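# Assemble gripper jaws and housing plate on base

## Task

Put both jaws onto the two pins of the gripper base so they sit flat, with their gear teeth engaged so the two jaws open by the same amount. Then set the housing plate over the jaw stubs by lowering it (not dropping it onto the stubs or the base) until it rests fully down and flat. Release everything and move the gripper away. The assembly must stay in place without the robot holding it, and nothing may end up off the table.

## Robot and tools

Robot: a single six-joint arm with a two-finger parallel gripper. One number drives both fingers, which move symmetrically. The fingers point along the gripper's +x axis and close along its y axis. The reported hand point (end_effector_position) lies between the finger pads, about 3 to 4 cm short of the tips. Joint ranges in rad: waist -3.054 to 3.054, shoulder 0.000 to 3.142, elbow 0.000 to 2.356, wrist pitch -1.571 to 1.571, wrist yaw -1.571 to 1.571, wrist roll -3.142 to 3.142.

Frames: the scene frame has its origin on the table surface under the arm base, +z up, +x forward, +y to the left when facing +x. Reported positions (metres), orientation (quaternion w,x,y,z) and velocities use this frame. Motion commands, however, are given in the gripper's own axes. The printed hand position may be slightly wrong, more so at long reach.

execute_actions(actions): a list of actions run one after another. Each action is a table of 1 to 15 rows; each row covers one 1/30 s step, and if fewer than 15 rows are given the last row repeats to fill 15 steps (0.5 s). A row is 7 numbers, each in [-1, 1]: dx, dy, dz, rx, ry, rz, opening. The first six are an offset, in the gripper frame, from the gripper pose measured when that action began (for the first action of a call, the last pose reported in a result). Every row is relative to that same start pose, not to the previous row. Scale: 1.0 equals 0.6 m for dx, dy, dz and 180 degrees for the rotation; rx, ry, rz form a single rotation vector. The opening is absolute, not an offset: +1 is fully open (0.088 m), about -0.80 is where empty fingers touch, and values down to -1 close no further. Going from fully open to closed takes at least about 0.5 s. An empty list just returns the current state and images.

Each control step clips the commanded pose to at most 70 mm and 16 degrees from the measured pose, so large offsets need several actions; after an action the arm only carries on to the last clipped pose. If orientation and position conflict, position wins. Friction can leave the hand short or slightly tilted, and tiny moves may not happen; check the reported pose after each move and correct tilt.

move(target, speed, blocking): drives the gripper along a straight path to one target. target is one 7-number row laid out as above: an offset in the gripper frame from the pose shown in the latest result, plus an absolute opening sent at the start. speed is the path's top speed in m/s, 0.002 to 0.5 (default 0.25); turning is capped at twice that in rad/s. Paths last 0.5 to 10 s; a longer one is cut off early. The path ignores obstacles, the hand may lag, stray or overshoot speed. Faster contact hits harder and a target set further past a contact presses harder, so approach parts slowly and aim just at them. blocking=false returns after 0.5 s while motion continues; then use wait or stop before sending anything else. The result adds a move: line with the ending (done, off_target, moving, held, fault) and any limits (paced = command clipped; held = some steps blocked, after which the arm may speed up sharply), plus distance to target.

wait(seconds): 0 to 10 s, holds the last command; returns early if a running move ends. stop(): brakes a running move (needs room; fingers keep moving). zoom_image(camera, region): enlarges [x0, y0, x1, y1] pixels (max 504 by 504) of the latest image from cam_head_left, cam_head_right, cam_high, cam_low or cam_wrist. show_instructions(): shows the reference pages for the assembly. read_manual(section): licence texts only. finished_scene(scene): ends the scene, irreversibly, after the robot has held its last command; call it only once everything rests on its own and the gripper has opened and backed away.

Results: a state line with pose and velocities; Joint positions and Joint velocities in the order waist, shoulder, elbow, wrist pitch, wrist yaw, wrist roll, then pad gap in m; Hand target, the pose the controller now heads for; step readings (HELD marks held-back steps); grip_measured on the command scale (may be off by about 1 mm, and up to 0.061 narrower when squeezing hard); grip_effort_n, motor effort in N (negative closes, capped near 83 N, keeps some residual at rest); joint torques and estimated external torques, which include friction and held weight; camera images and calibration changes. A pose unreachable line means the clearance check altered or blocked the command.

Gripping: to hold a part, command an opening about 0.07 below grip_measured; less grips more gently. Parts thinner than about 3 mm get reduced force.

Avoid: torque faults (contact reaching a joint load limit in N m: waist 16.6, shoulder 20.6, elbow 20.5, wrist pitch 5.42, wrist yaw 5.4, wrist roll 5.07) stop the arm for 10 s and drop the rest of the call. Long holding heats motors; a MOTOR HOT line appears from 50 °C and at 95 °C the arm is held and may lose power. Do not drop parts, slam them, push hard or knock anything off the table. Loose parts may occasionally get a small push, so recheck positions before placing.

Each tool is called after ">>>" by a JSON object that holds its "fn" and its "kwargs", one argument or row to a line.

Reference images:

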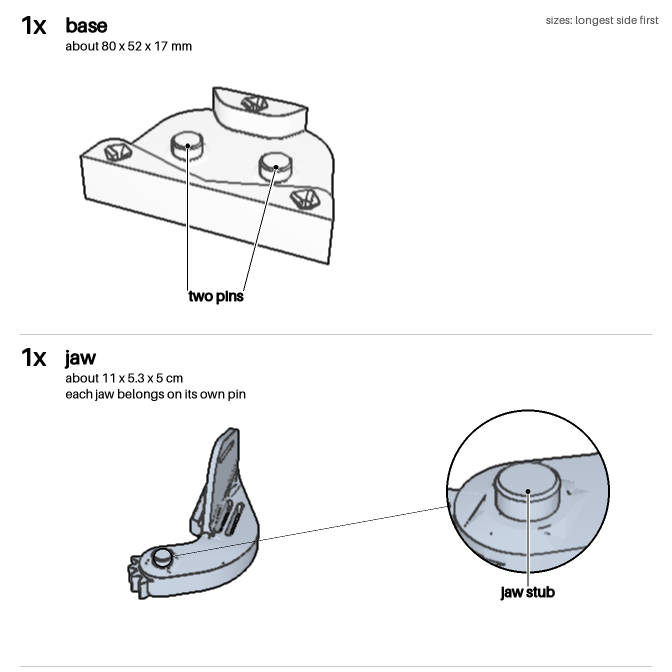

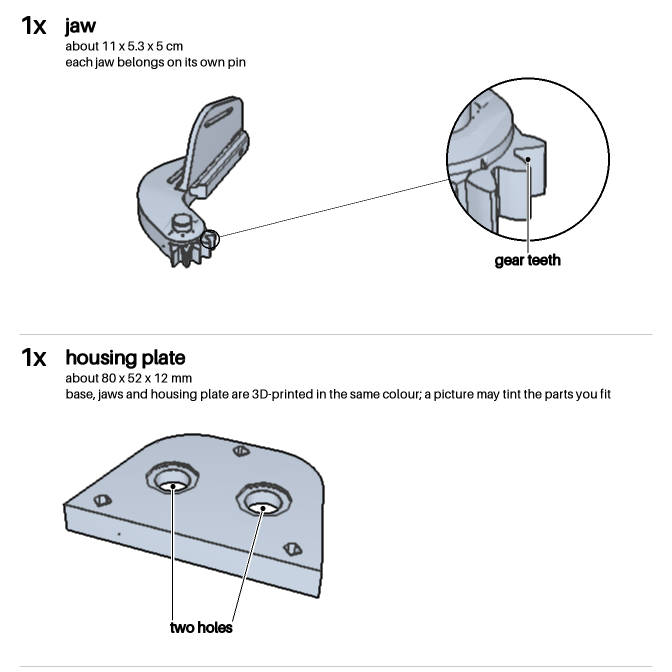

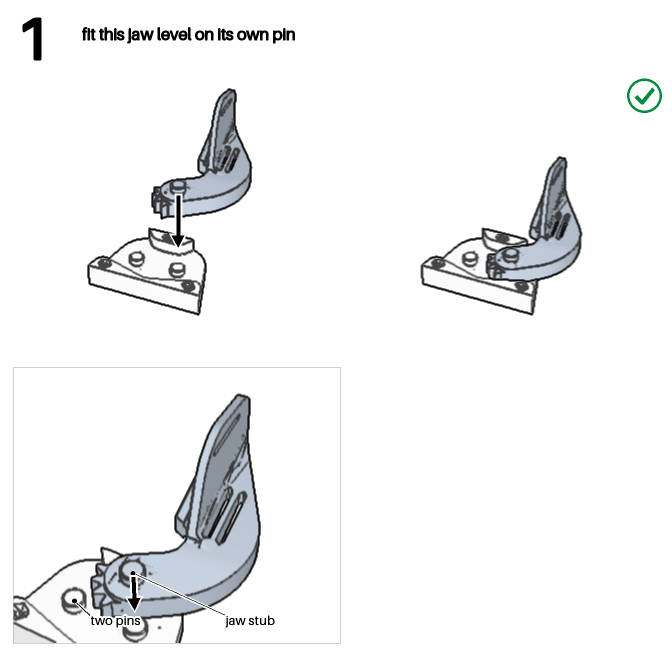

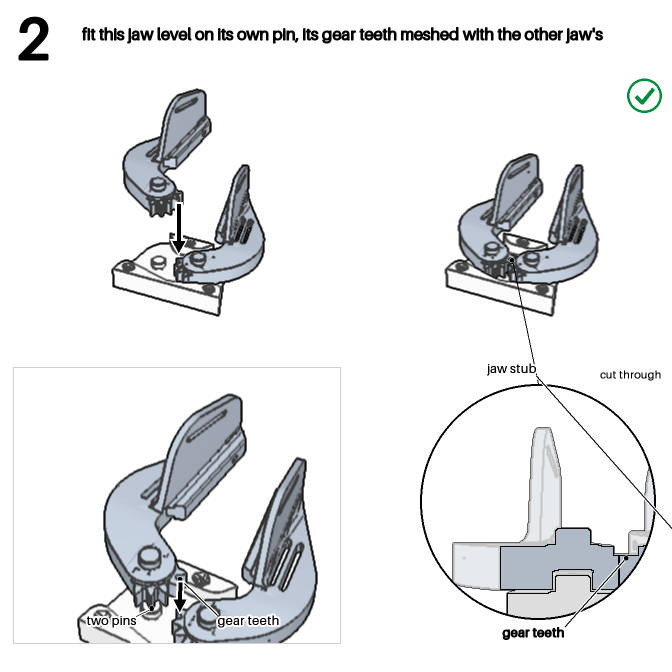

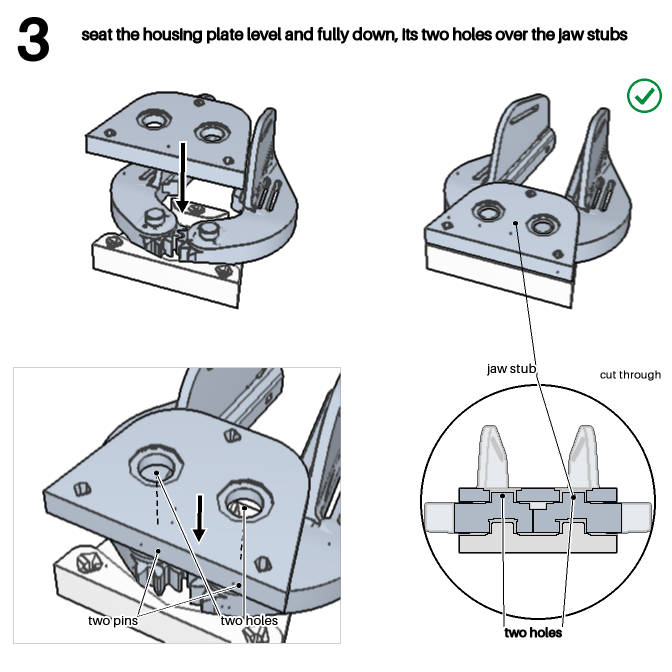

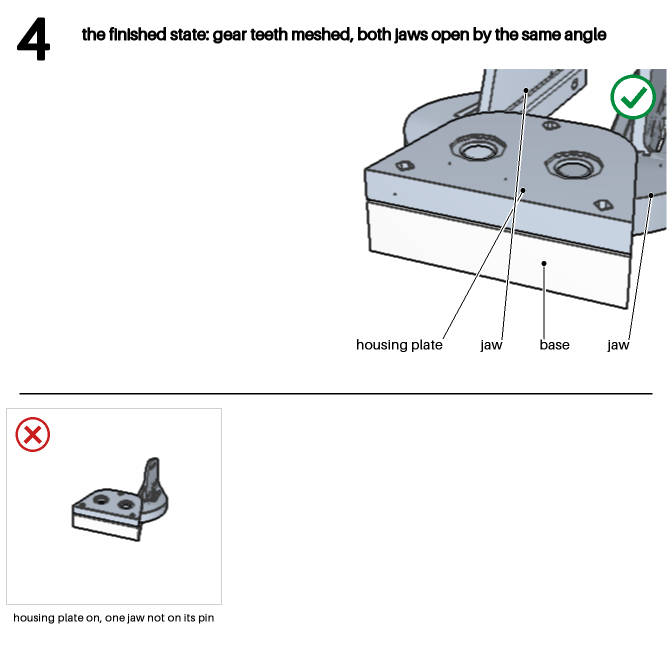

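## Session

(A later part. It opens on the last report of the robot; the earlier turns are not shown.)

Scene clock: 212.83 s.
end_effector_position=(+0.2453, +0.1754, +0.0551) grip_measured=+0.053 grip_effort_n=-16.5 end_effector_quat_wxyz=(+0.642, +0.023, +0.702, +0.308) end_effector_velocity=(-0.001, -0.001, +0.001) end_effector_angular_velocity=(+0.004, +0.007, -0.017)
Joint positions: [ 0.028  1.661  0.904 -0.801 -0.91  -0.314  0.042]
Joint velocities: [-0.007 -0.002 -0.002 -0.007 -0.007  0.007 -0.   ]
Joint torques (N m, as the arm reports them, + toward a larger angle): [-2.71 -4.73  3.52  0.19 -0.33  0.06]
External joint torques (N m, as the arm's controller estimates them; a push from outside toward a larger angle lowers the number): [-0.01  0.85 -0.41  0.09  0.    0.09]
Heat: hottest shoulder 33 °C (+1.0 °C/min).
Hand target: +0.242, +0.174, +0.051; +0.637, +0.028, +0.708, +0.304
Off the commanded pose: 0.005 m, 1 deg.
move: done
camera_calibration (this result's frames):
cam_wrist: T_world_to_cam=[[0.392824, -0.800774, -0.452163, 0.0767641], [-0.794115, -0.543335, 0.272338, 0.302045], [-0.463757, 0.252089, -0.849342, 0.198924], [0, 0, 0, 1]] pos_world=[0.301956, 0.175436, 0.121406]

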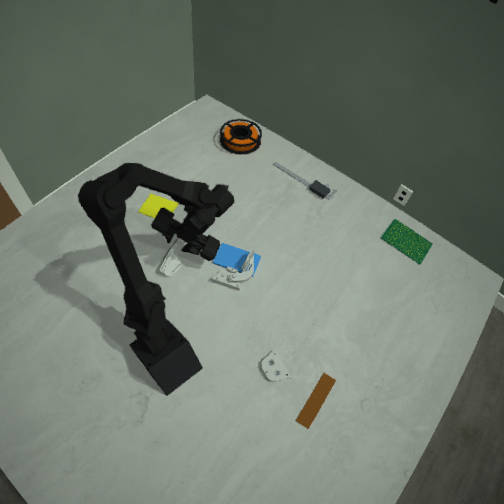

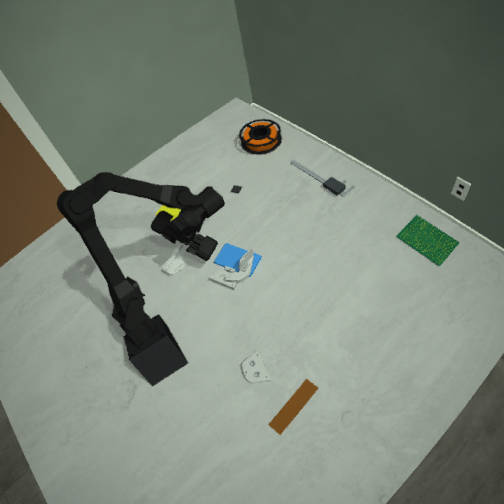

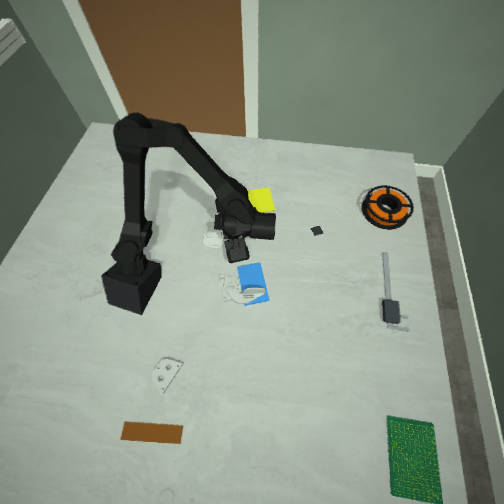

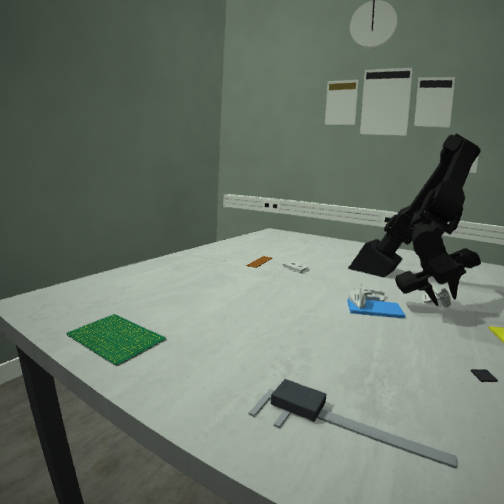

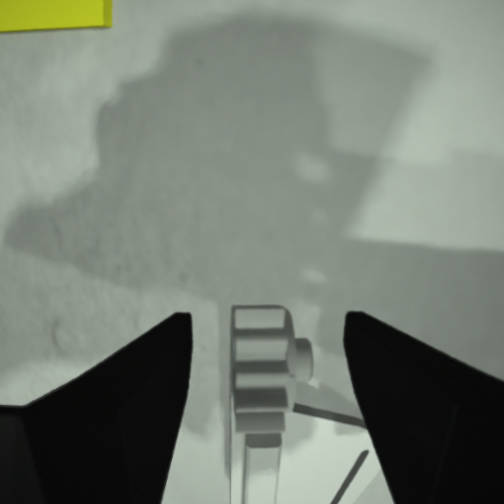

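>>> {"fn": "execute_actions", "kwargs": {
  "actions": []
}}

Scene clock: 220.17 s.
end_effector_position=(+0.2453, +0.1754, +0.0550) grip_measured=+0.053 grip_effort_n=-16.5 end_effector_quat_wxyz=(+0.642, +0.023, +0.702, +0.308) end_effector_velocity=(+0.002, -0.001, +0.001) end_effector_angular_velocity=(-0.006, -0.010, -0.003)
Joint positions: [ 0.028  1.661  0.904 -0.8   -0.91  -0.313  0.042]
Joint velocities: [-0.002 -0.002  0.002  0.007  0.007  0.007 -0.   ]
Joint torques (N m, as the arm reports them, + toward a larger angle): [-2.7  -4.71  3.5   0.19 -0.33  0.06]
External joint torques (N m, as the arm's controller estimates them; a push from outside toward a larger angle lowers the number): [-0.05  0.9  -0.49  0.07  0.01  0.09]
Heat: hottest shoulder 32 °C (+0.0 °C/min).
Hand target: +0.242, +0.174, +0.051; +0.636, +0.028, +0.708, +0.304
Off the commanded pose: 0.005 m, 1 deg.
camera_calibration (this result's frames):
cam_wrist: T_world_to_cam=[[0.392553, -0.800928, -0.452125, 0.0768446], [-0.794309, -0.543048, 0.272345, 0.302109], [-0.463655, 0.252217, -0.849359, 0.198763], [0, 0, 0, 1]] pos_world=[0.30196, 0.175475, 0.121286]

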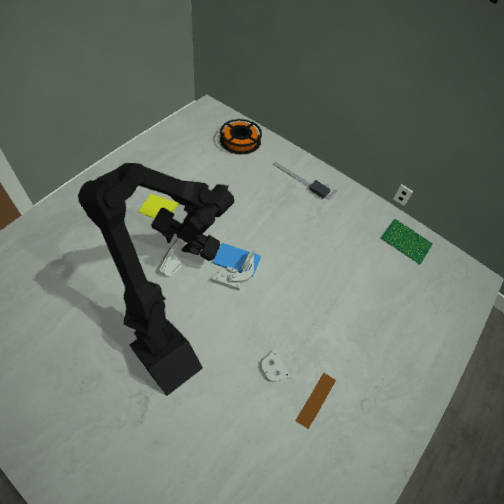

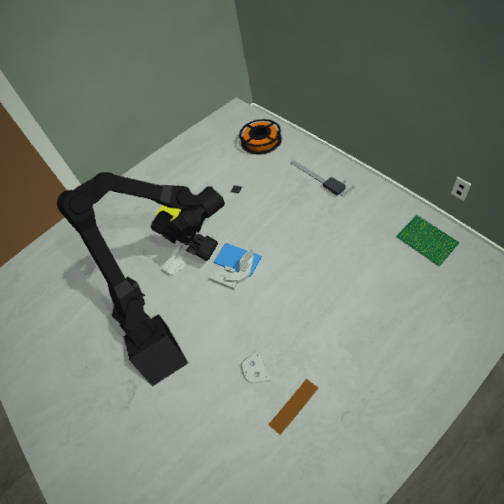

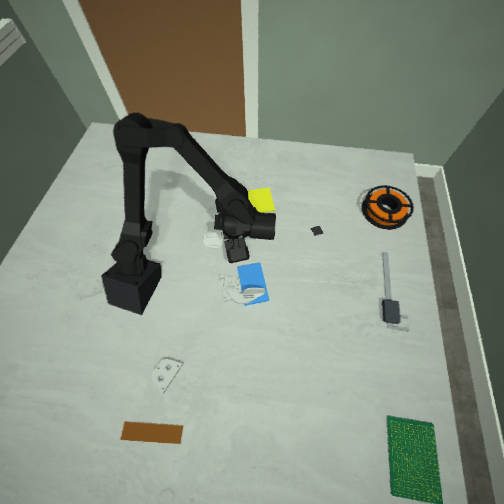

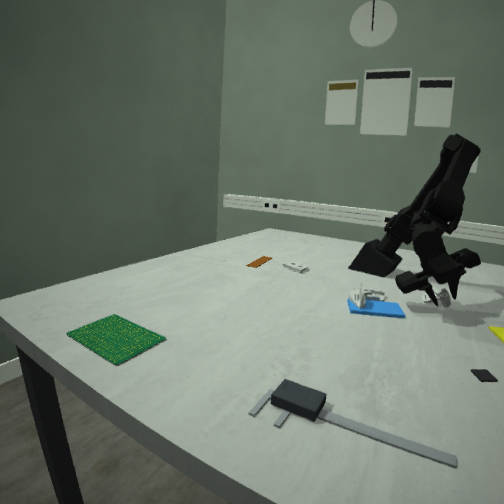

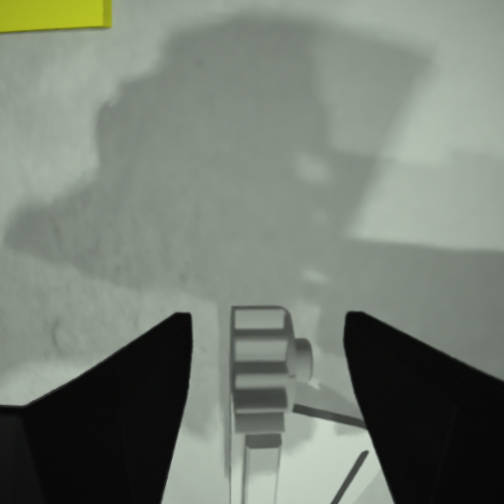

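>>> {"fn": "execute_actions", "kwargs": {
  "actions": [
    [[0,0,0,0,0,0,0.0],[0,0,0,0,0,0,-0.06],[0,0,0,0,0,0,-0.12],[0,0,0,0,0,0,-0.18],[0,0,0,0,0,0,-0.23],[0,0,0,0,0,0,-0.27],[0,0,0,0,0,0,-0.30],[0,0,0,0,0,0,-0.33],[0,0,0,0,0,0,-0.36],[0,0,0,0,0,0,-0.39],[0,0,0,0,0,0,-0.42],[0,0,0,0,0,0,-0.45],[0,0,0,0,0,0,-0.48],[0,0,0,0,0,0,-0.51],[0,0,0,0,0,0,-0.53]]
  ]
}}

Scene clock: 222.53 s.
end_effector_position=(+0.2453, +0.1756, +0.0551) grip_measured=-0.455 grip_effort_n=-70.5 end_effector_quat_wxyz=(+0.642, +0.024, +0.702, +0.308) end_effector_velocity=(+0.001, +0.005, +0.003) end_effector_angular_velocity=(+0.037, +0.003, -0.001)
Joint positions: [ 0.028  1.661  0.904 -0.8   -0.911 -0.313  0.017]
Joint velocities: [-0.002  0.002  0.007 -0.007 -0.037 -0.007 -0.034]
Joint torques (N m, as the arm reports them, + toward a larger angle): [-2.99 -6.19  4.4   0.06 -0.26 -0.05]
External joint torques (N m, as the arm's controller estimates them; a push from outside toward a larger angle lowers the number): [-0.33 -0.62  0.42 -0.06  0.06 -0.02]
Heat: hottest shoulder 32 °C (+0.0 °C/min).
Hand target: +0.245, +0.175, +0.055; +0.642, +0.024, +0.702, +0.308
Off the commanded pose: 0.000 m, 0 deg.
Step readings (end_effector_position):
0: (+0.2453, +0.1754, +0.0550)
1: (+0.2453, +0.1754, +0.0550)
2: (+0.2453, +0.1754, +0.0550)
4: (+0.2453, +0.1754, +0.0550)
8: (+0.2453, +0.1754, +0.0550)
15: end_effector_position above
camera_calibration (this result's frames):
cam_wrist: T_world_to_cam=[[0.392365, -0.800477, -0.453086, 0.0770265], [-0.794348, -0.543236, 0.271856, 0.302233], [-0.463747, 0.253241, -0.849004, 0.198607], [0, 0, 0, 1]] pos_world=[0.301959, 0.175546, 0.121354]

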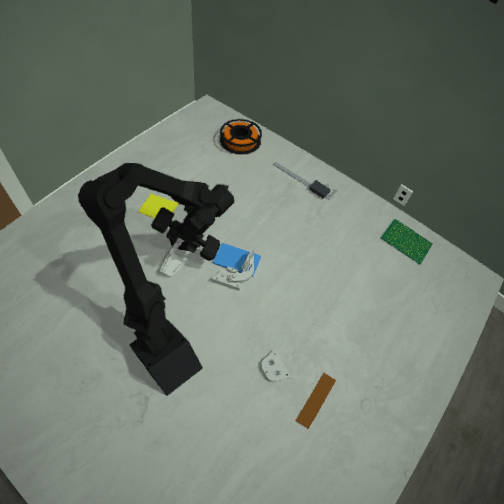

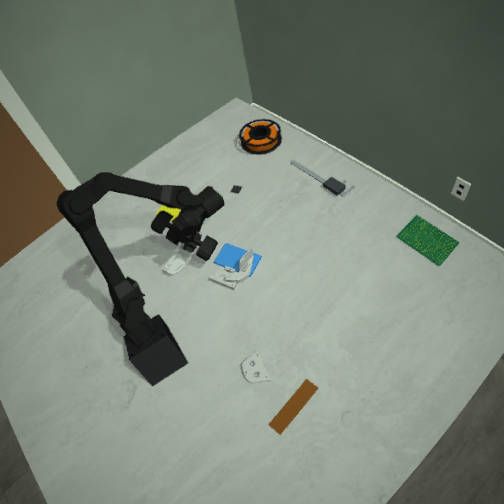

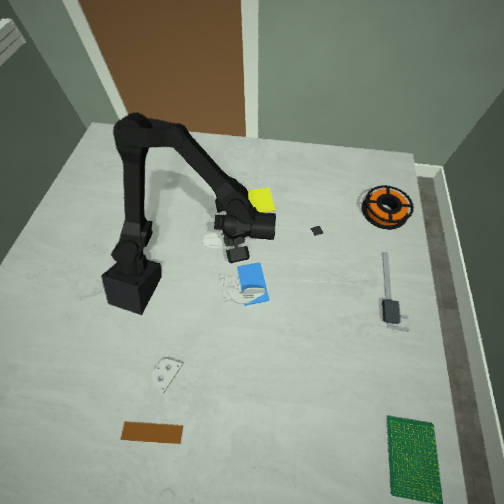

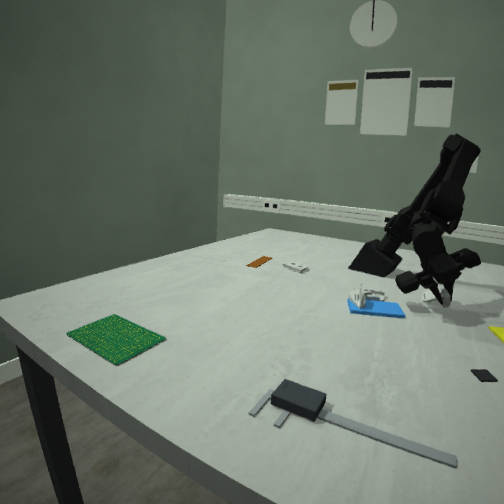

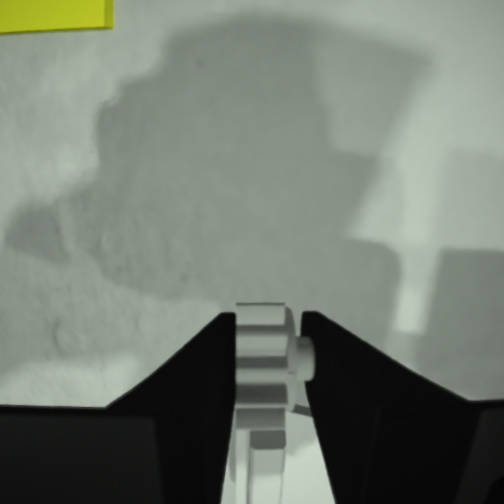

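>>> {"fn": "execute_actions", "kwargs": {
  "actions": [
    [[-0.003,0.0015,0,0,0,0,-0.55],[-0.006,0.003,0,0,0,0,-0.55],[-0.009,0.0047,0,0,0,0,-0.55],[-0.012,0.0062,0,0,0,0,-0.55],[-0.0145,0.0075,0,0,0,0,-0.55],[-0.017,0.0088,0,0,0,0,-0.55],[-0.0195,0.0101,0,0,0,0,-0.55],[-0.022,0.0114,0,0,0,0,-0.55],[-0.024,0.0125,0,0,0,0,-0.55],[-0.026,0.0135,0,0,0,0,-0.55],[-0.027,0.014,0,0,0,0,-0.55],[-0.028,0.0145,0,0,0,0,-0.55]]
  ]
}}

Scene clock: 234.70 s.
end_effector_position=(+0.2425, +0.1742, +0.0690) grip_measured=-0.470 grip_effort_n=-83.5 end_effector_quat_wxyz=(+0.637, +0.029, +0.707, +0.305) end_effector_velocity=(-0.001, -0.002, +0.009) end_effector_angular_velocity=(-0.009, +0.011, -0.008)
Joint positions: [ 0.002  1.64   0.933 -0.903 -0.912 -0.357  0.016]
Joint velocities: [-0.017 -0.012  0.022 -0.066  0.007 -0.022 -0.   ]
Joint torques (N m, as the arm reports them, + toward a larger angle): [-3.24 -7.43  5.29 -0.16 -0.27 -0.12]
External joint torques (N m, as the arm's controller estimates them; a push from outside toward a larger angle lowers the number): [-0.66 -2.11  1.38 -0.2   0.04 -0.09]
Heat: hottest shoulder 32 °C (-1.0 °C/min).
Hand target: +0.245, +0.176, +0.074; +0.642, +0.024, +0.702, +0.308
Off the commanded pose: 0.006 m, 1 deg.
Step readings (end_effector_position):
0: (+0.2452, +0.1757, +0.0551)
1: (+0.2451, +0.1756, +0.0552)
2: (+0.2447, +0.1754, +0.0553)
4: (+0.2430, +0.1747, +0.0562)
8: (+0.2411, +0.1736, +0.0602)
15: end_effector_position above
camera_calibration (this result's frames):
cam_wrist: T_world_to_cam=[[0.378434, -0.804338, -0.45807, 0.0877121], [-0.793774, -0.536565, 0.286394, 0.293143], [-0.476142, 0.255223, -0.841516, 0.211687], [0, 0, 0, 1]] pos_world=[0.300289, 0.173813, 0.134363]

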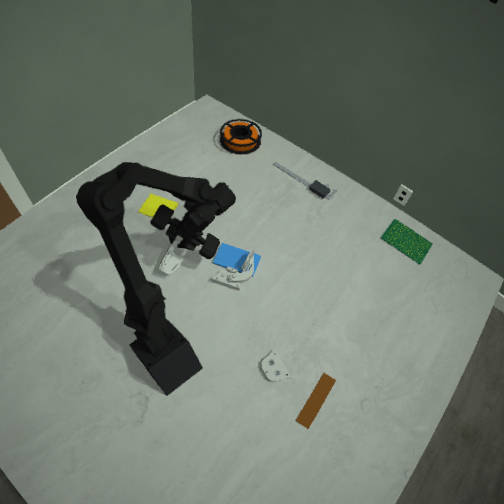

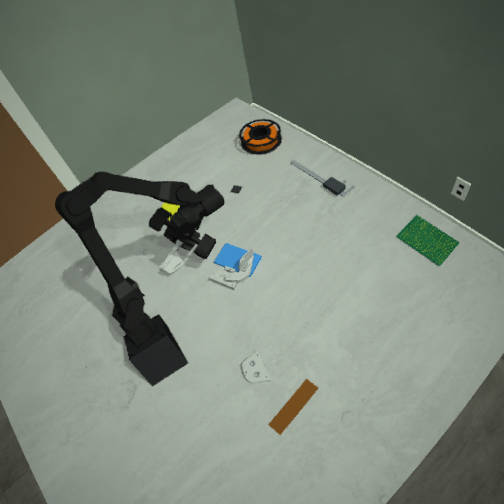

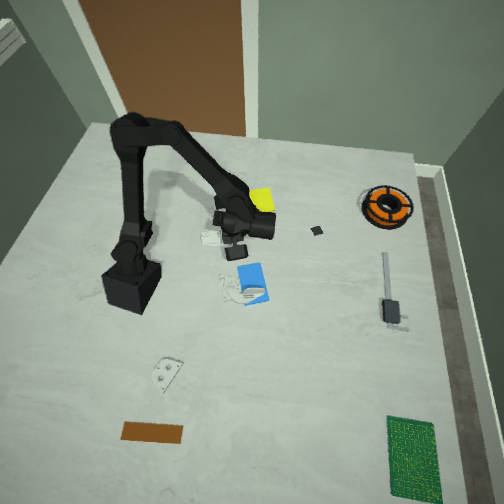

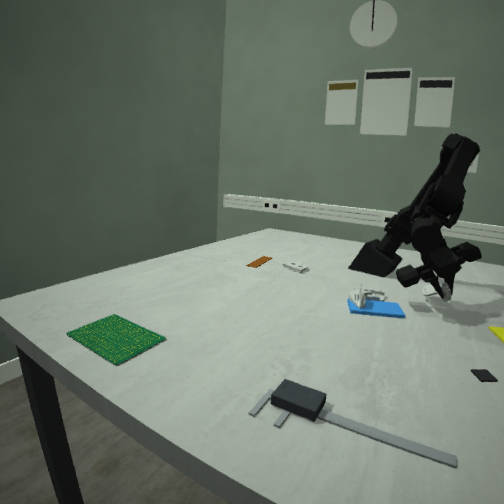

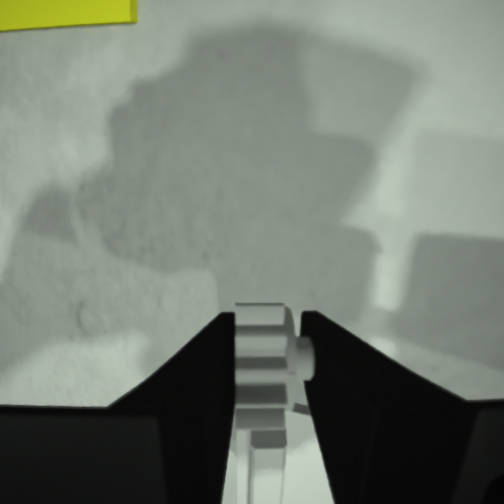

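>>> {"fn": "move", "kwargs": {
  "target": [0,0,0,0,0,-0.417,-0.55],
  "speed": 0.45
}}

Scene clock: 239.90 s.
end_effector_position=(+0.2411, +0.1724, +0.0695) grip_measured=-0.469 grip_effort_n=-83.5 end_effector_quat_wxyz=(+0.688, -0.408, +0.583, -0.144) end_effector_velocity=(-0.005, -0.006, +0.002) end_effector_angular_velocity=(-0.033, +0.018, -0.011)
Joint positions: [ 0.678  1.602  1.071 -1.024  0.472  0.498  0.016]
Joint velocities: [ 0.002  0.002 -0.002 -0.037  0.007  0.007 -0.   ]
Joint torques (N m, as the arm reports them, + toward a larger angle): [-1.76 -5.8   5.06 -0.52  0.54  0.11]
External joint torques (N m, as the arm's controller estimates them; a push from outside toward a larger angle lowers the number): [-0.01  0.91  1.36 -0.2   0.08  0.07]
Heat: hottest shoulder 32 °C (-1.0 °C/min).
Hand target: +0.242, +0.173, +0.068; +0.686, -0.410, +0.582, -0.146
Off the commanded pose: 0.002 m, 1 deg.
move: done
camera_calibration (this result's frames):
cam_wrist: T_world_to_cam=[[0.302169, -0.605973, 0.73586, -0.0118055], [-0.952472, -0.160659, 0.258816, 0.266384], [-0.0386124, -0.779093, -0.625719, 0.269728], [0, 0, 0, 1]] pos_world=[0.267705, 0.245786, 0.108516]

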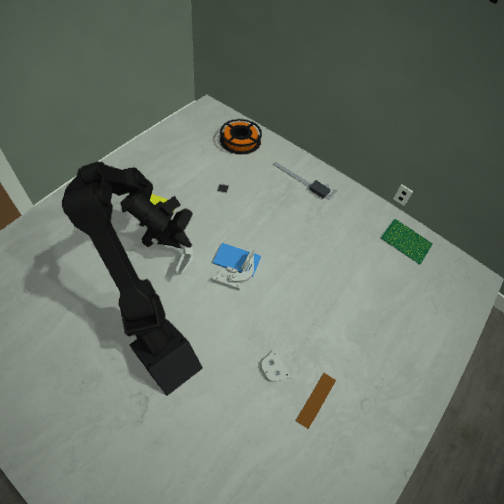

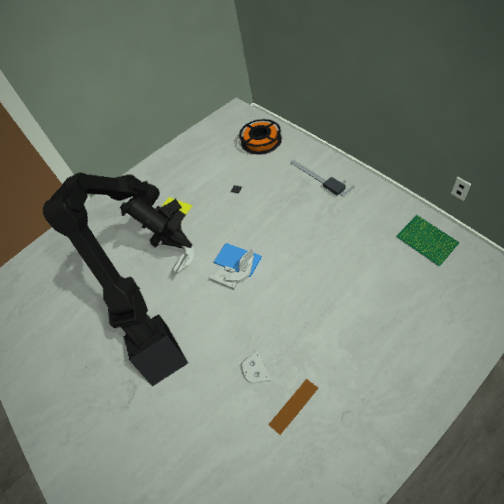

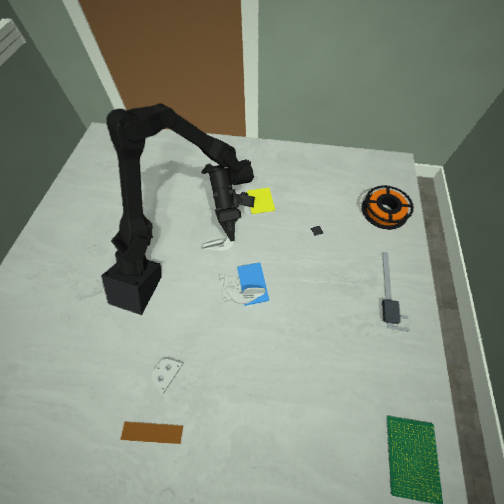

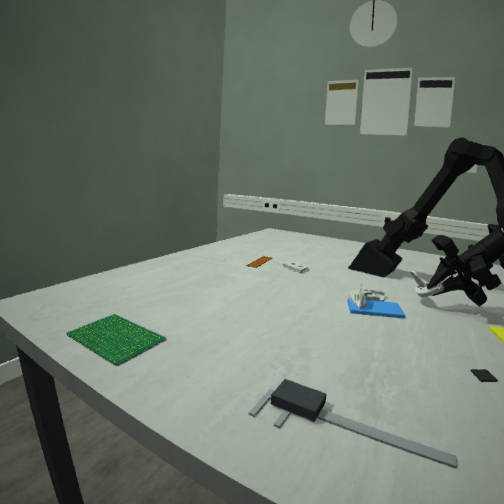

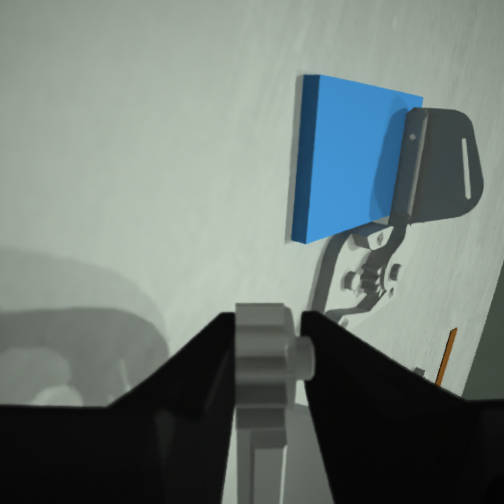

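>>> {"fn": "zoom_image", "kwargs": {
  "camera": "cam_low",
  "region": [384, 220, 504, 340]
}}

>>> {"fn": "zoom_image", "kwargs": {
  "camera": "cam_high",
  "region": [170, 150, 290, 270]
}}

Region (384, 220, 504, 340) of cam_low's 504x504 image, scaled by 4.200, with more detail than that image has.

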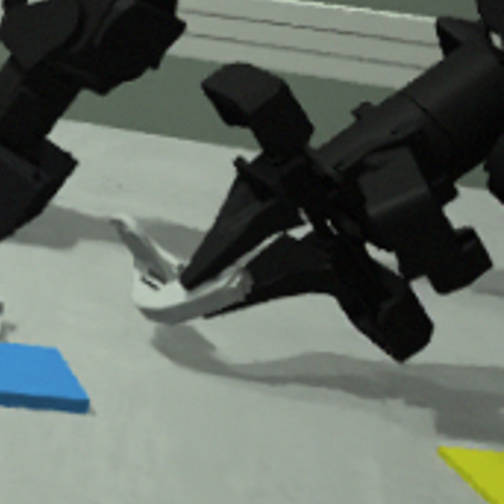

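Region (170, 150, 290, 270) of cam_high's 504x504 image, scaled by 4.200, with more detail than that image has.

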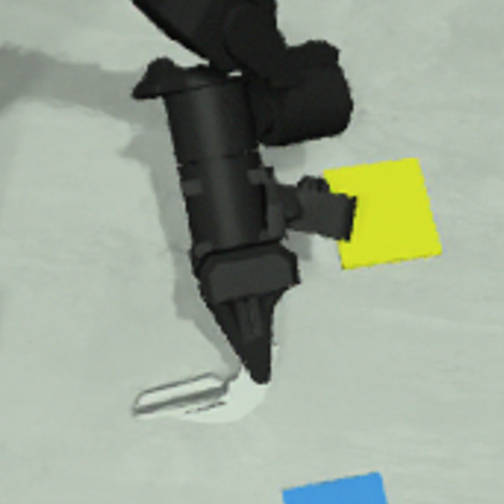

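>>> {"fn": "execute_actions", "kwargs": {
  "actions": [
    [[0.003,0.0032,0,0,0,0,-0.55],[0.006,0.0064,0,0,0,0,-0.55],[0.0085,0.009,0,0,0,0,-0.55],[0.011,0.0117,0,0,0,0,-0.55],[0.013,0.0138,0,0,0,0,-0.55],[0.015,0.016,0,0,0,0,-0.55],[0.017,0.0181,0,0,0,0,-0.55],[0.019,0.0202,0,0,0,0,-0.55],[0.0205,0.0218,0,0,0,0,-0.55],[0.022,0.0234,0,0,0,0,-0.55],[0.023,0.0245,0,0,0,0,-0.55],[0.024,0.0255,0,0,0,0,-0.55],[0.0245,0.0261,0,0,0,0,-0.55],[0.025,0.0266,0,0,0,0,-0.55]]
  ]
}}

Scene clock: 245.30 s.
end_effector_position=(+0.2430, +0.1752, +0.0528) grip_measured=-0.469 grip_effort_n=-83.5 end_effector_quat_wxyz=(+0.694, -0.404, +0.579, -0.141) end_effector_velocity=(-0.001, +0.000, -0.015) end_effector_angular_velocity=(-0.001, +0.013, +0.000)
Joint positions: [ 0.695  1.644  1.058 -0.962  0.473  0.516  0.016]
Joint velocities: [ 0.012  0.042 -0.007  0.037 -0.007  0.007 -0.   ]
Joint torques (N m, as the arm reports them, + toward a larger angle): [-1.84 -6.1   3.22 -0.24  0.38  0.11]
External joint torques (N m, as the arm's controller estimates them; a push from outside toward a larger angle lowers the number): [ 0.01  0.98 -0.47  0.06 -0.09  0.06]
Heat: hottest shoulder 32 °C (-1.0 °C/min).
Hand target: +0.241, +0.172, +0.048; +0.688, -0.408, +0.583, -0.144
Off the commanded pose: 0.006 m, 1 deg.
Step readings (end_effector_position):
0: (+0.2411, +0.1724, +0.0695)
1: (+0.2411, +0.1724, +0.0695)
2: (+0.2413, +0.1726, +0.0694)
4: (+0.2427, +0.1744, +0.0680)
8: (+0.2434, +0.1759, +0.0620)
15: end_effector_position above
camera_calibration (this result's frames):
cam_wrist: T_world_to_cam=[[0.297705, -0.613294, 0.731602, 0.00428105], [-0.954218, -0.167898, 0.247545, 0.275238], [-0.0289837, -0.771803, -0.6352, 0.258389], [0, 0, 0, 1]] pos_world=[0.268852, 0.248263, 0.092863]

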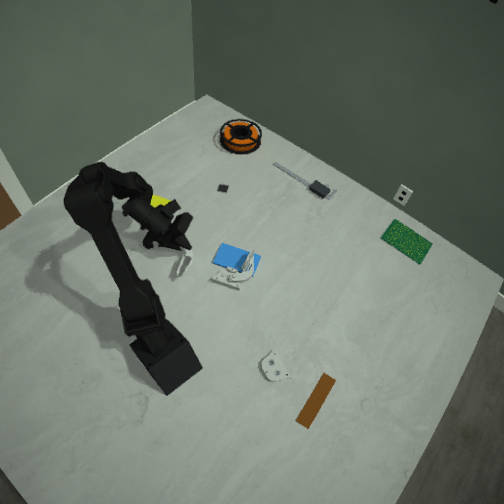

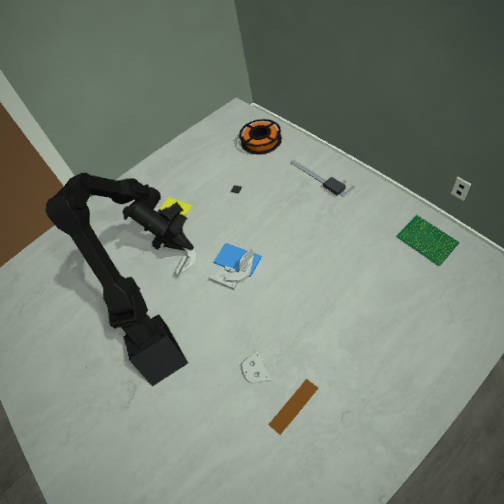

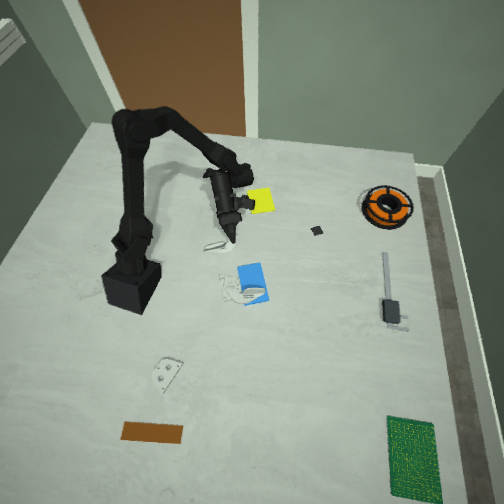

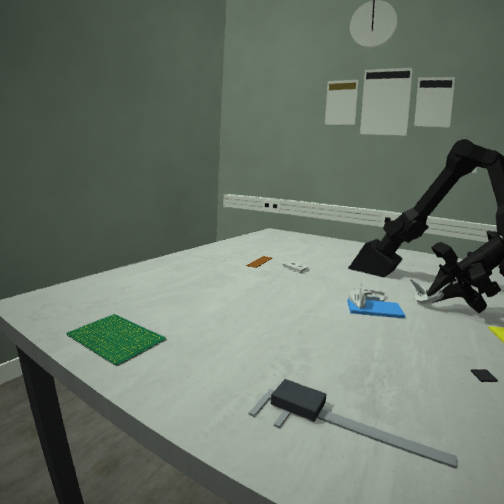

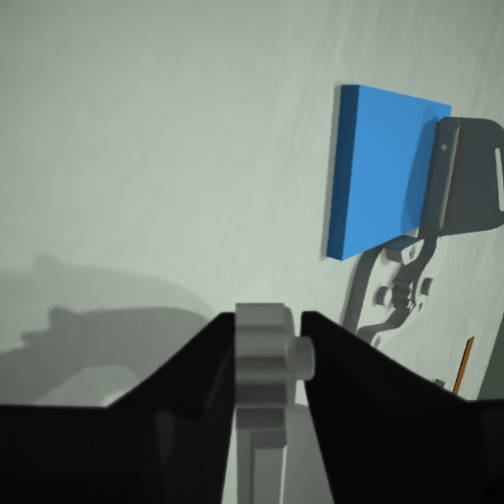

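>>> {"fn": "execute_actions", "kwargs": {
  "actions": []
}}

>>> {"fn": "zoom_image", "kwargs": {
  "camera": "cam_low",
  "region": [400, 250, 500, 330]
}}

Scene clock: 246.73 s.
end_effector_position=(+0.2432, +0.1754, +0.0518) grip_measured=-0.469 grip_effort_n=-83.5 end_effector_quat_wxyz=(+0.694, -0.404, +0.579, -0.141) end_effector_velocity=(+0.001, +0.001, -0.001) end_effector_angular_velocity=(+0.008, +0.004, +0.002)
Joint positions: [ 0.696  1.646  1.057 -0.957  0.473  0.517  0.016]
Joint velocities: [-0.002  0.002  0.002  0.007 -0.007 -0.007 -0.   ]
Joint torques (N m, as the arm reports them, + toward a larger angle): [-1.78 -5.95  3.24 -0.23  0.38  0.12]
External joint torques (N m, as the arm's controller estimates them; a push from outside toward a larger angle lowers the number): [ 0.    0.86 -0.31  0.05 -0.07  0.08]
Heat: hottest shoulder 32 °C (-2.0 °C/min).
Hand target: +0.241, +0.172, +0.048; +0.688, -0.408, +0.583, -0.144
Off the commanded pose: 0.006 m, 1 deg.
camera_calibration (this result's frames):
cam_wrist: T_world_to_cam=[[0.296988, -0.614149, 0.731177, 0.00539853], [-0.954467, -0.168371, 0.246261, 0.27591], [-0.0281316, -0.77102, -0.636189, 0.257638], [0, 0, 0, 1]] pos_world=[0.268991, 0.248415, 0.0920135]

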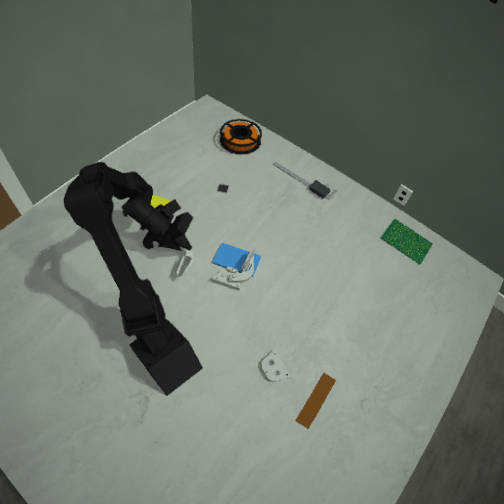

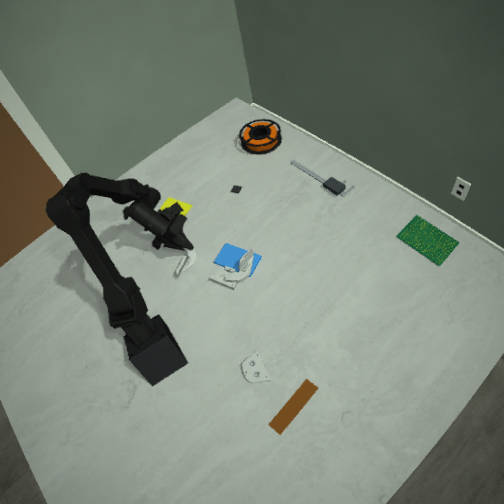

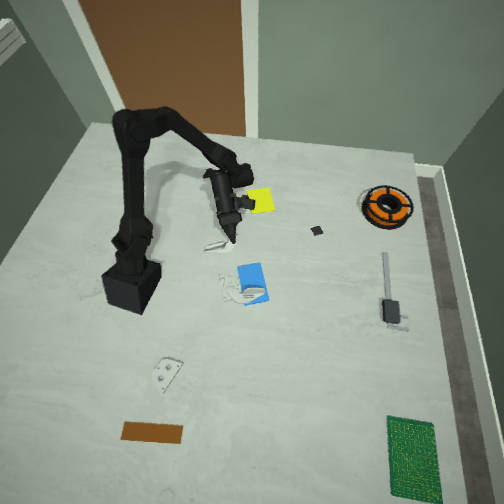

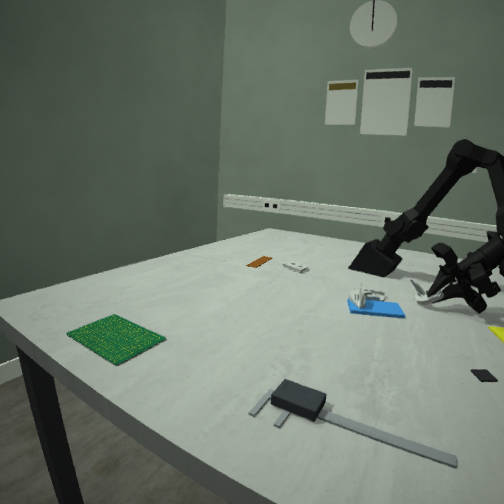

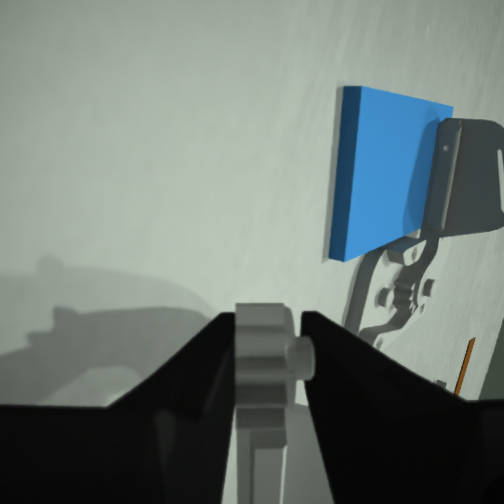

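Region (400, 250, 500, 330) of cam_low's 504x504 image, scaled by 5.040, with more detail than that image has; it fills the top 403 rows of this view, and the rest is white.

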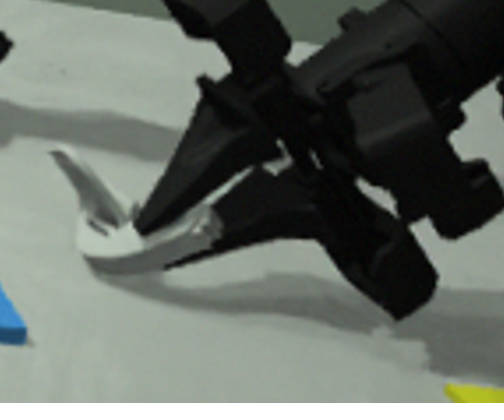

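>>> {"fn": "execute_actions", "kwargs": {
  "actions": [
    [[0.0074,0.0031,-0.0056,-0.0026,0.0044,-0.0023,-0.55],[0.0077,0.0034,-0.0056,-0.0026,0.0044,-0.0023,-0.55],[0.008,0.0038,-0.0056,-0.0026,0.0044,-0.0023,-0.55],[0.0084,0.0042,-0.0056,-0.0026,0.0044,-0.0023,-0.55],[0.0088,0.0046,-0.0056,-0.0026,0.0044,-0.0023,-0.55],[0.0092,0.005,-0.0056,-0.0026,0.0044,-0.0023,-0.55],[0.0096,0.0054,-0.0056,-0.0026,0.0044,-0.0023,-0.55],[0.01,0.0058,-0.0056,-0.0026,0.0044,-0.0023,-0.55],[0.0104,0.0062,-0.0056,-0.0026,0.0044,-0.0023,-0.55],[0.0108,0.0066,-0.0056,-0.0026,0.0044,-0.0023,-0.55],[0.0111,0.007,-0.0056,-0.0026,0.0044,-0.0023,-0.55]]
  ]
}}

>>> {"fn": "zoom_image", "kwargs": {
  "camera": "cam_low",
  "region": [400, 250, 500, 330]
}}

Scene clock: 253.57 s.
end_effector_position=(+0.2433, +0.1755, +0.0485) grip_measured=-0.469 grip_effort_n=-83.5 end_effector_quat_wxyz=(+0.694, -0.404, +0.579, -0.141) end_effector_velocity=(-0.001, +0.001, +0.002) end_effector_angular_velocity=(+0.004, +0.007, +0.001)
Joint positions: [ 0.698  1.656  1.055 -0.948  0.473  0.52   0.016]
Joint velocities: [-0.002 -0.007  0.002 -0.007 -0.007 -0.007 -0.   ]
Joint torques (N m, as the arm reports them, + toward a larger angle): [-1.76 -5.87  3.17 -0.17  0.37  0.13]
External joint torques (N m, as the arm's controller estimates them; a push from outside toward a larger angle lowers the number): [ 0.03  1.05 -0.38  0.12 -0.09  0.09]
Heat: hottest shoulder 32 °C (-2.0 °C/min).
Hand target: +0.241, +0.172, +0.044; +0.688, -0.408, +0.583, -0.144
Off the commanded pose: 0.006 m, 1 deg.
Step readings (end_effector_position):
0: (+0.2432, +0.1754, +0.0518)
1: (+0.2432, +0.1754, +0.0517)
2: (+0.2432, +0.1754, +0.0517)
4: (+0.2433, +0.1756, +0.0513)
8: (+0.2433, +0.1756, +0.0501)
15: end_effector_position above
camera_calibration (this result's frames):
cam_wrist: T_world_to_cam=[[0.297464, -0.613792, 0.731283, 0.00759706], [-0.954309, -0.168325, 0.246904, 0.276728], [-0.0284548, -0.771315, -0.635818, 0.255676], [0, 0, 0, 1]] pos_world=[0.269099, 0.24845, 0.0886825]

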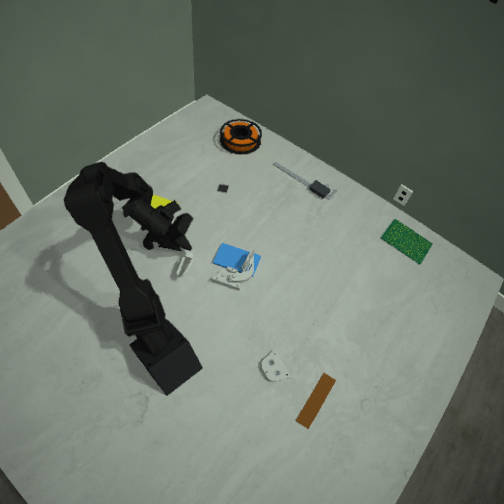

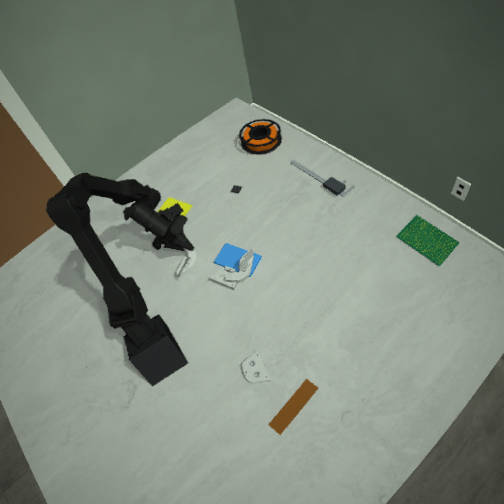

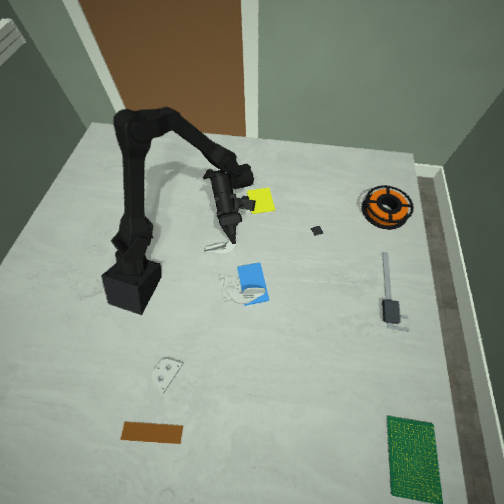

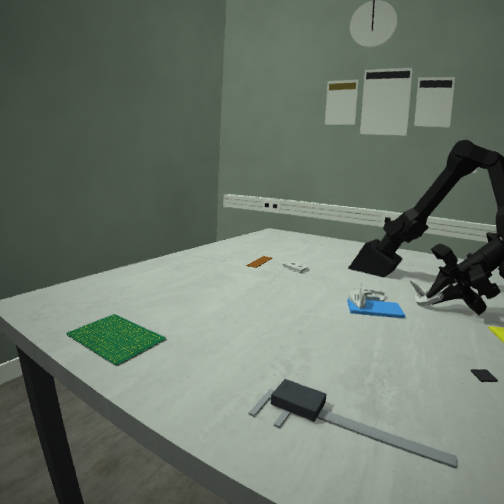

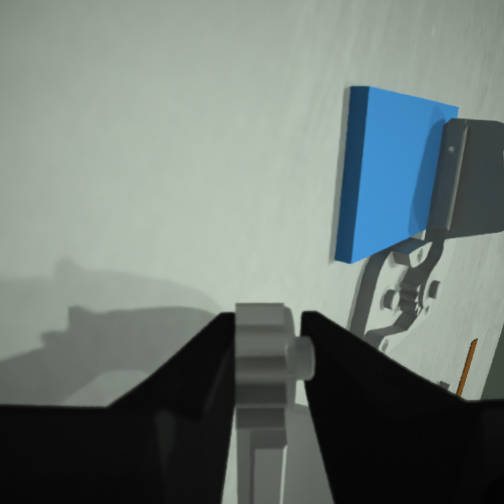

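Region (400, 250, 500, 330) of cam_low's 504x504 image, scaled by 5.040, with more detail than that image has; it fills the top 403 rows of this view, and the rest is white.

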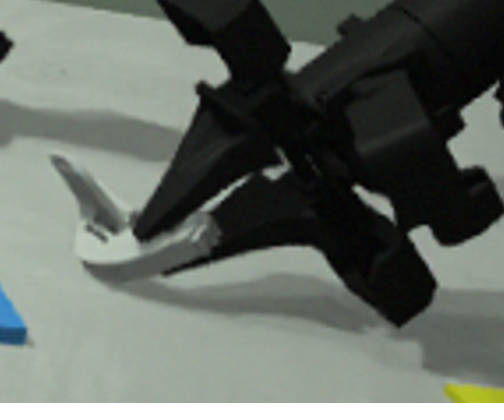

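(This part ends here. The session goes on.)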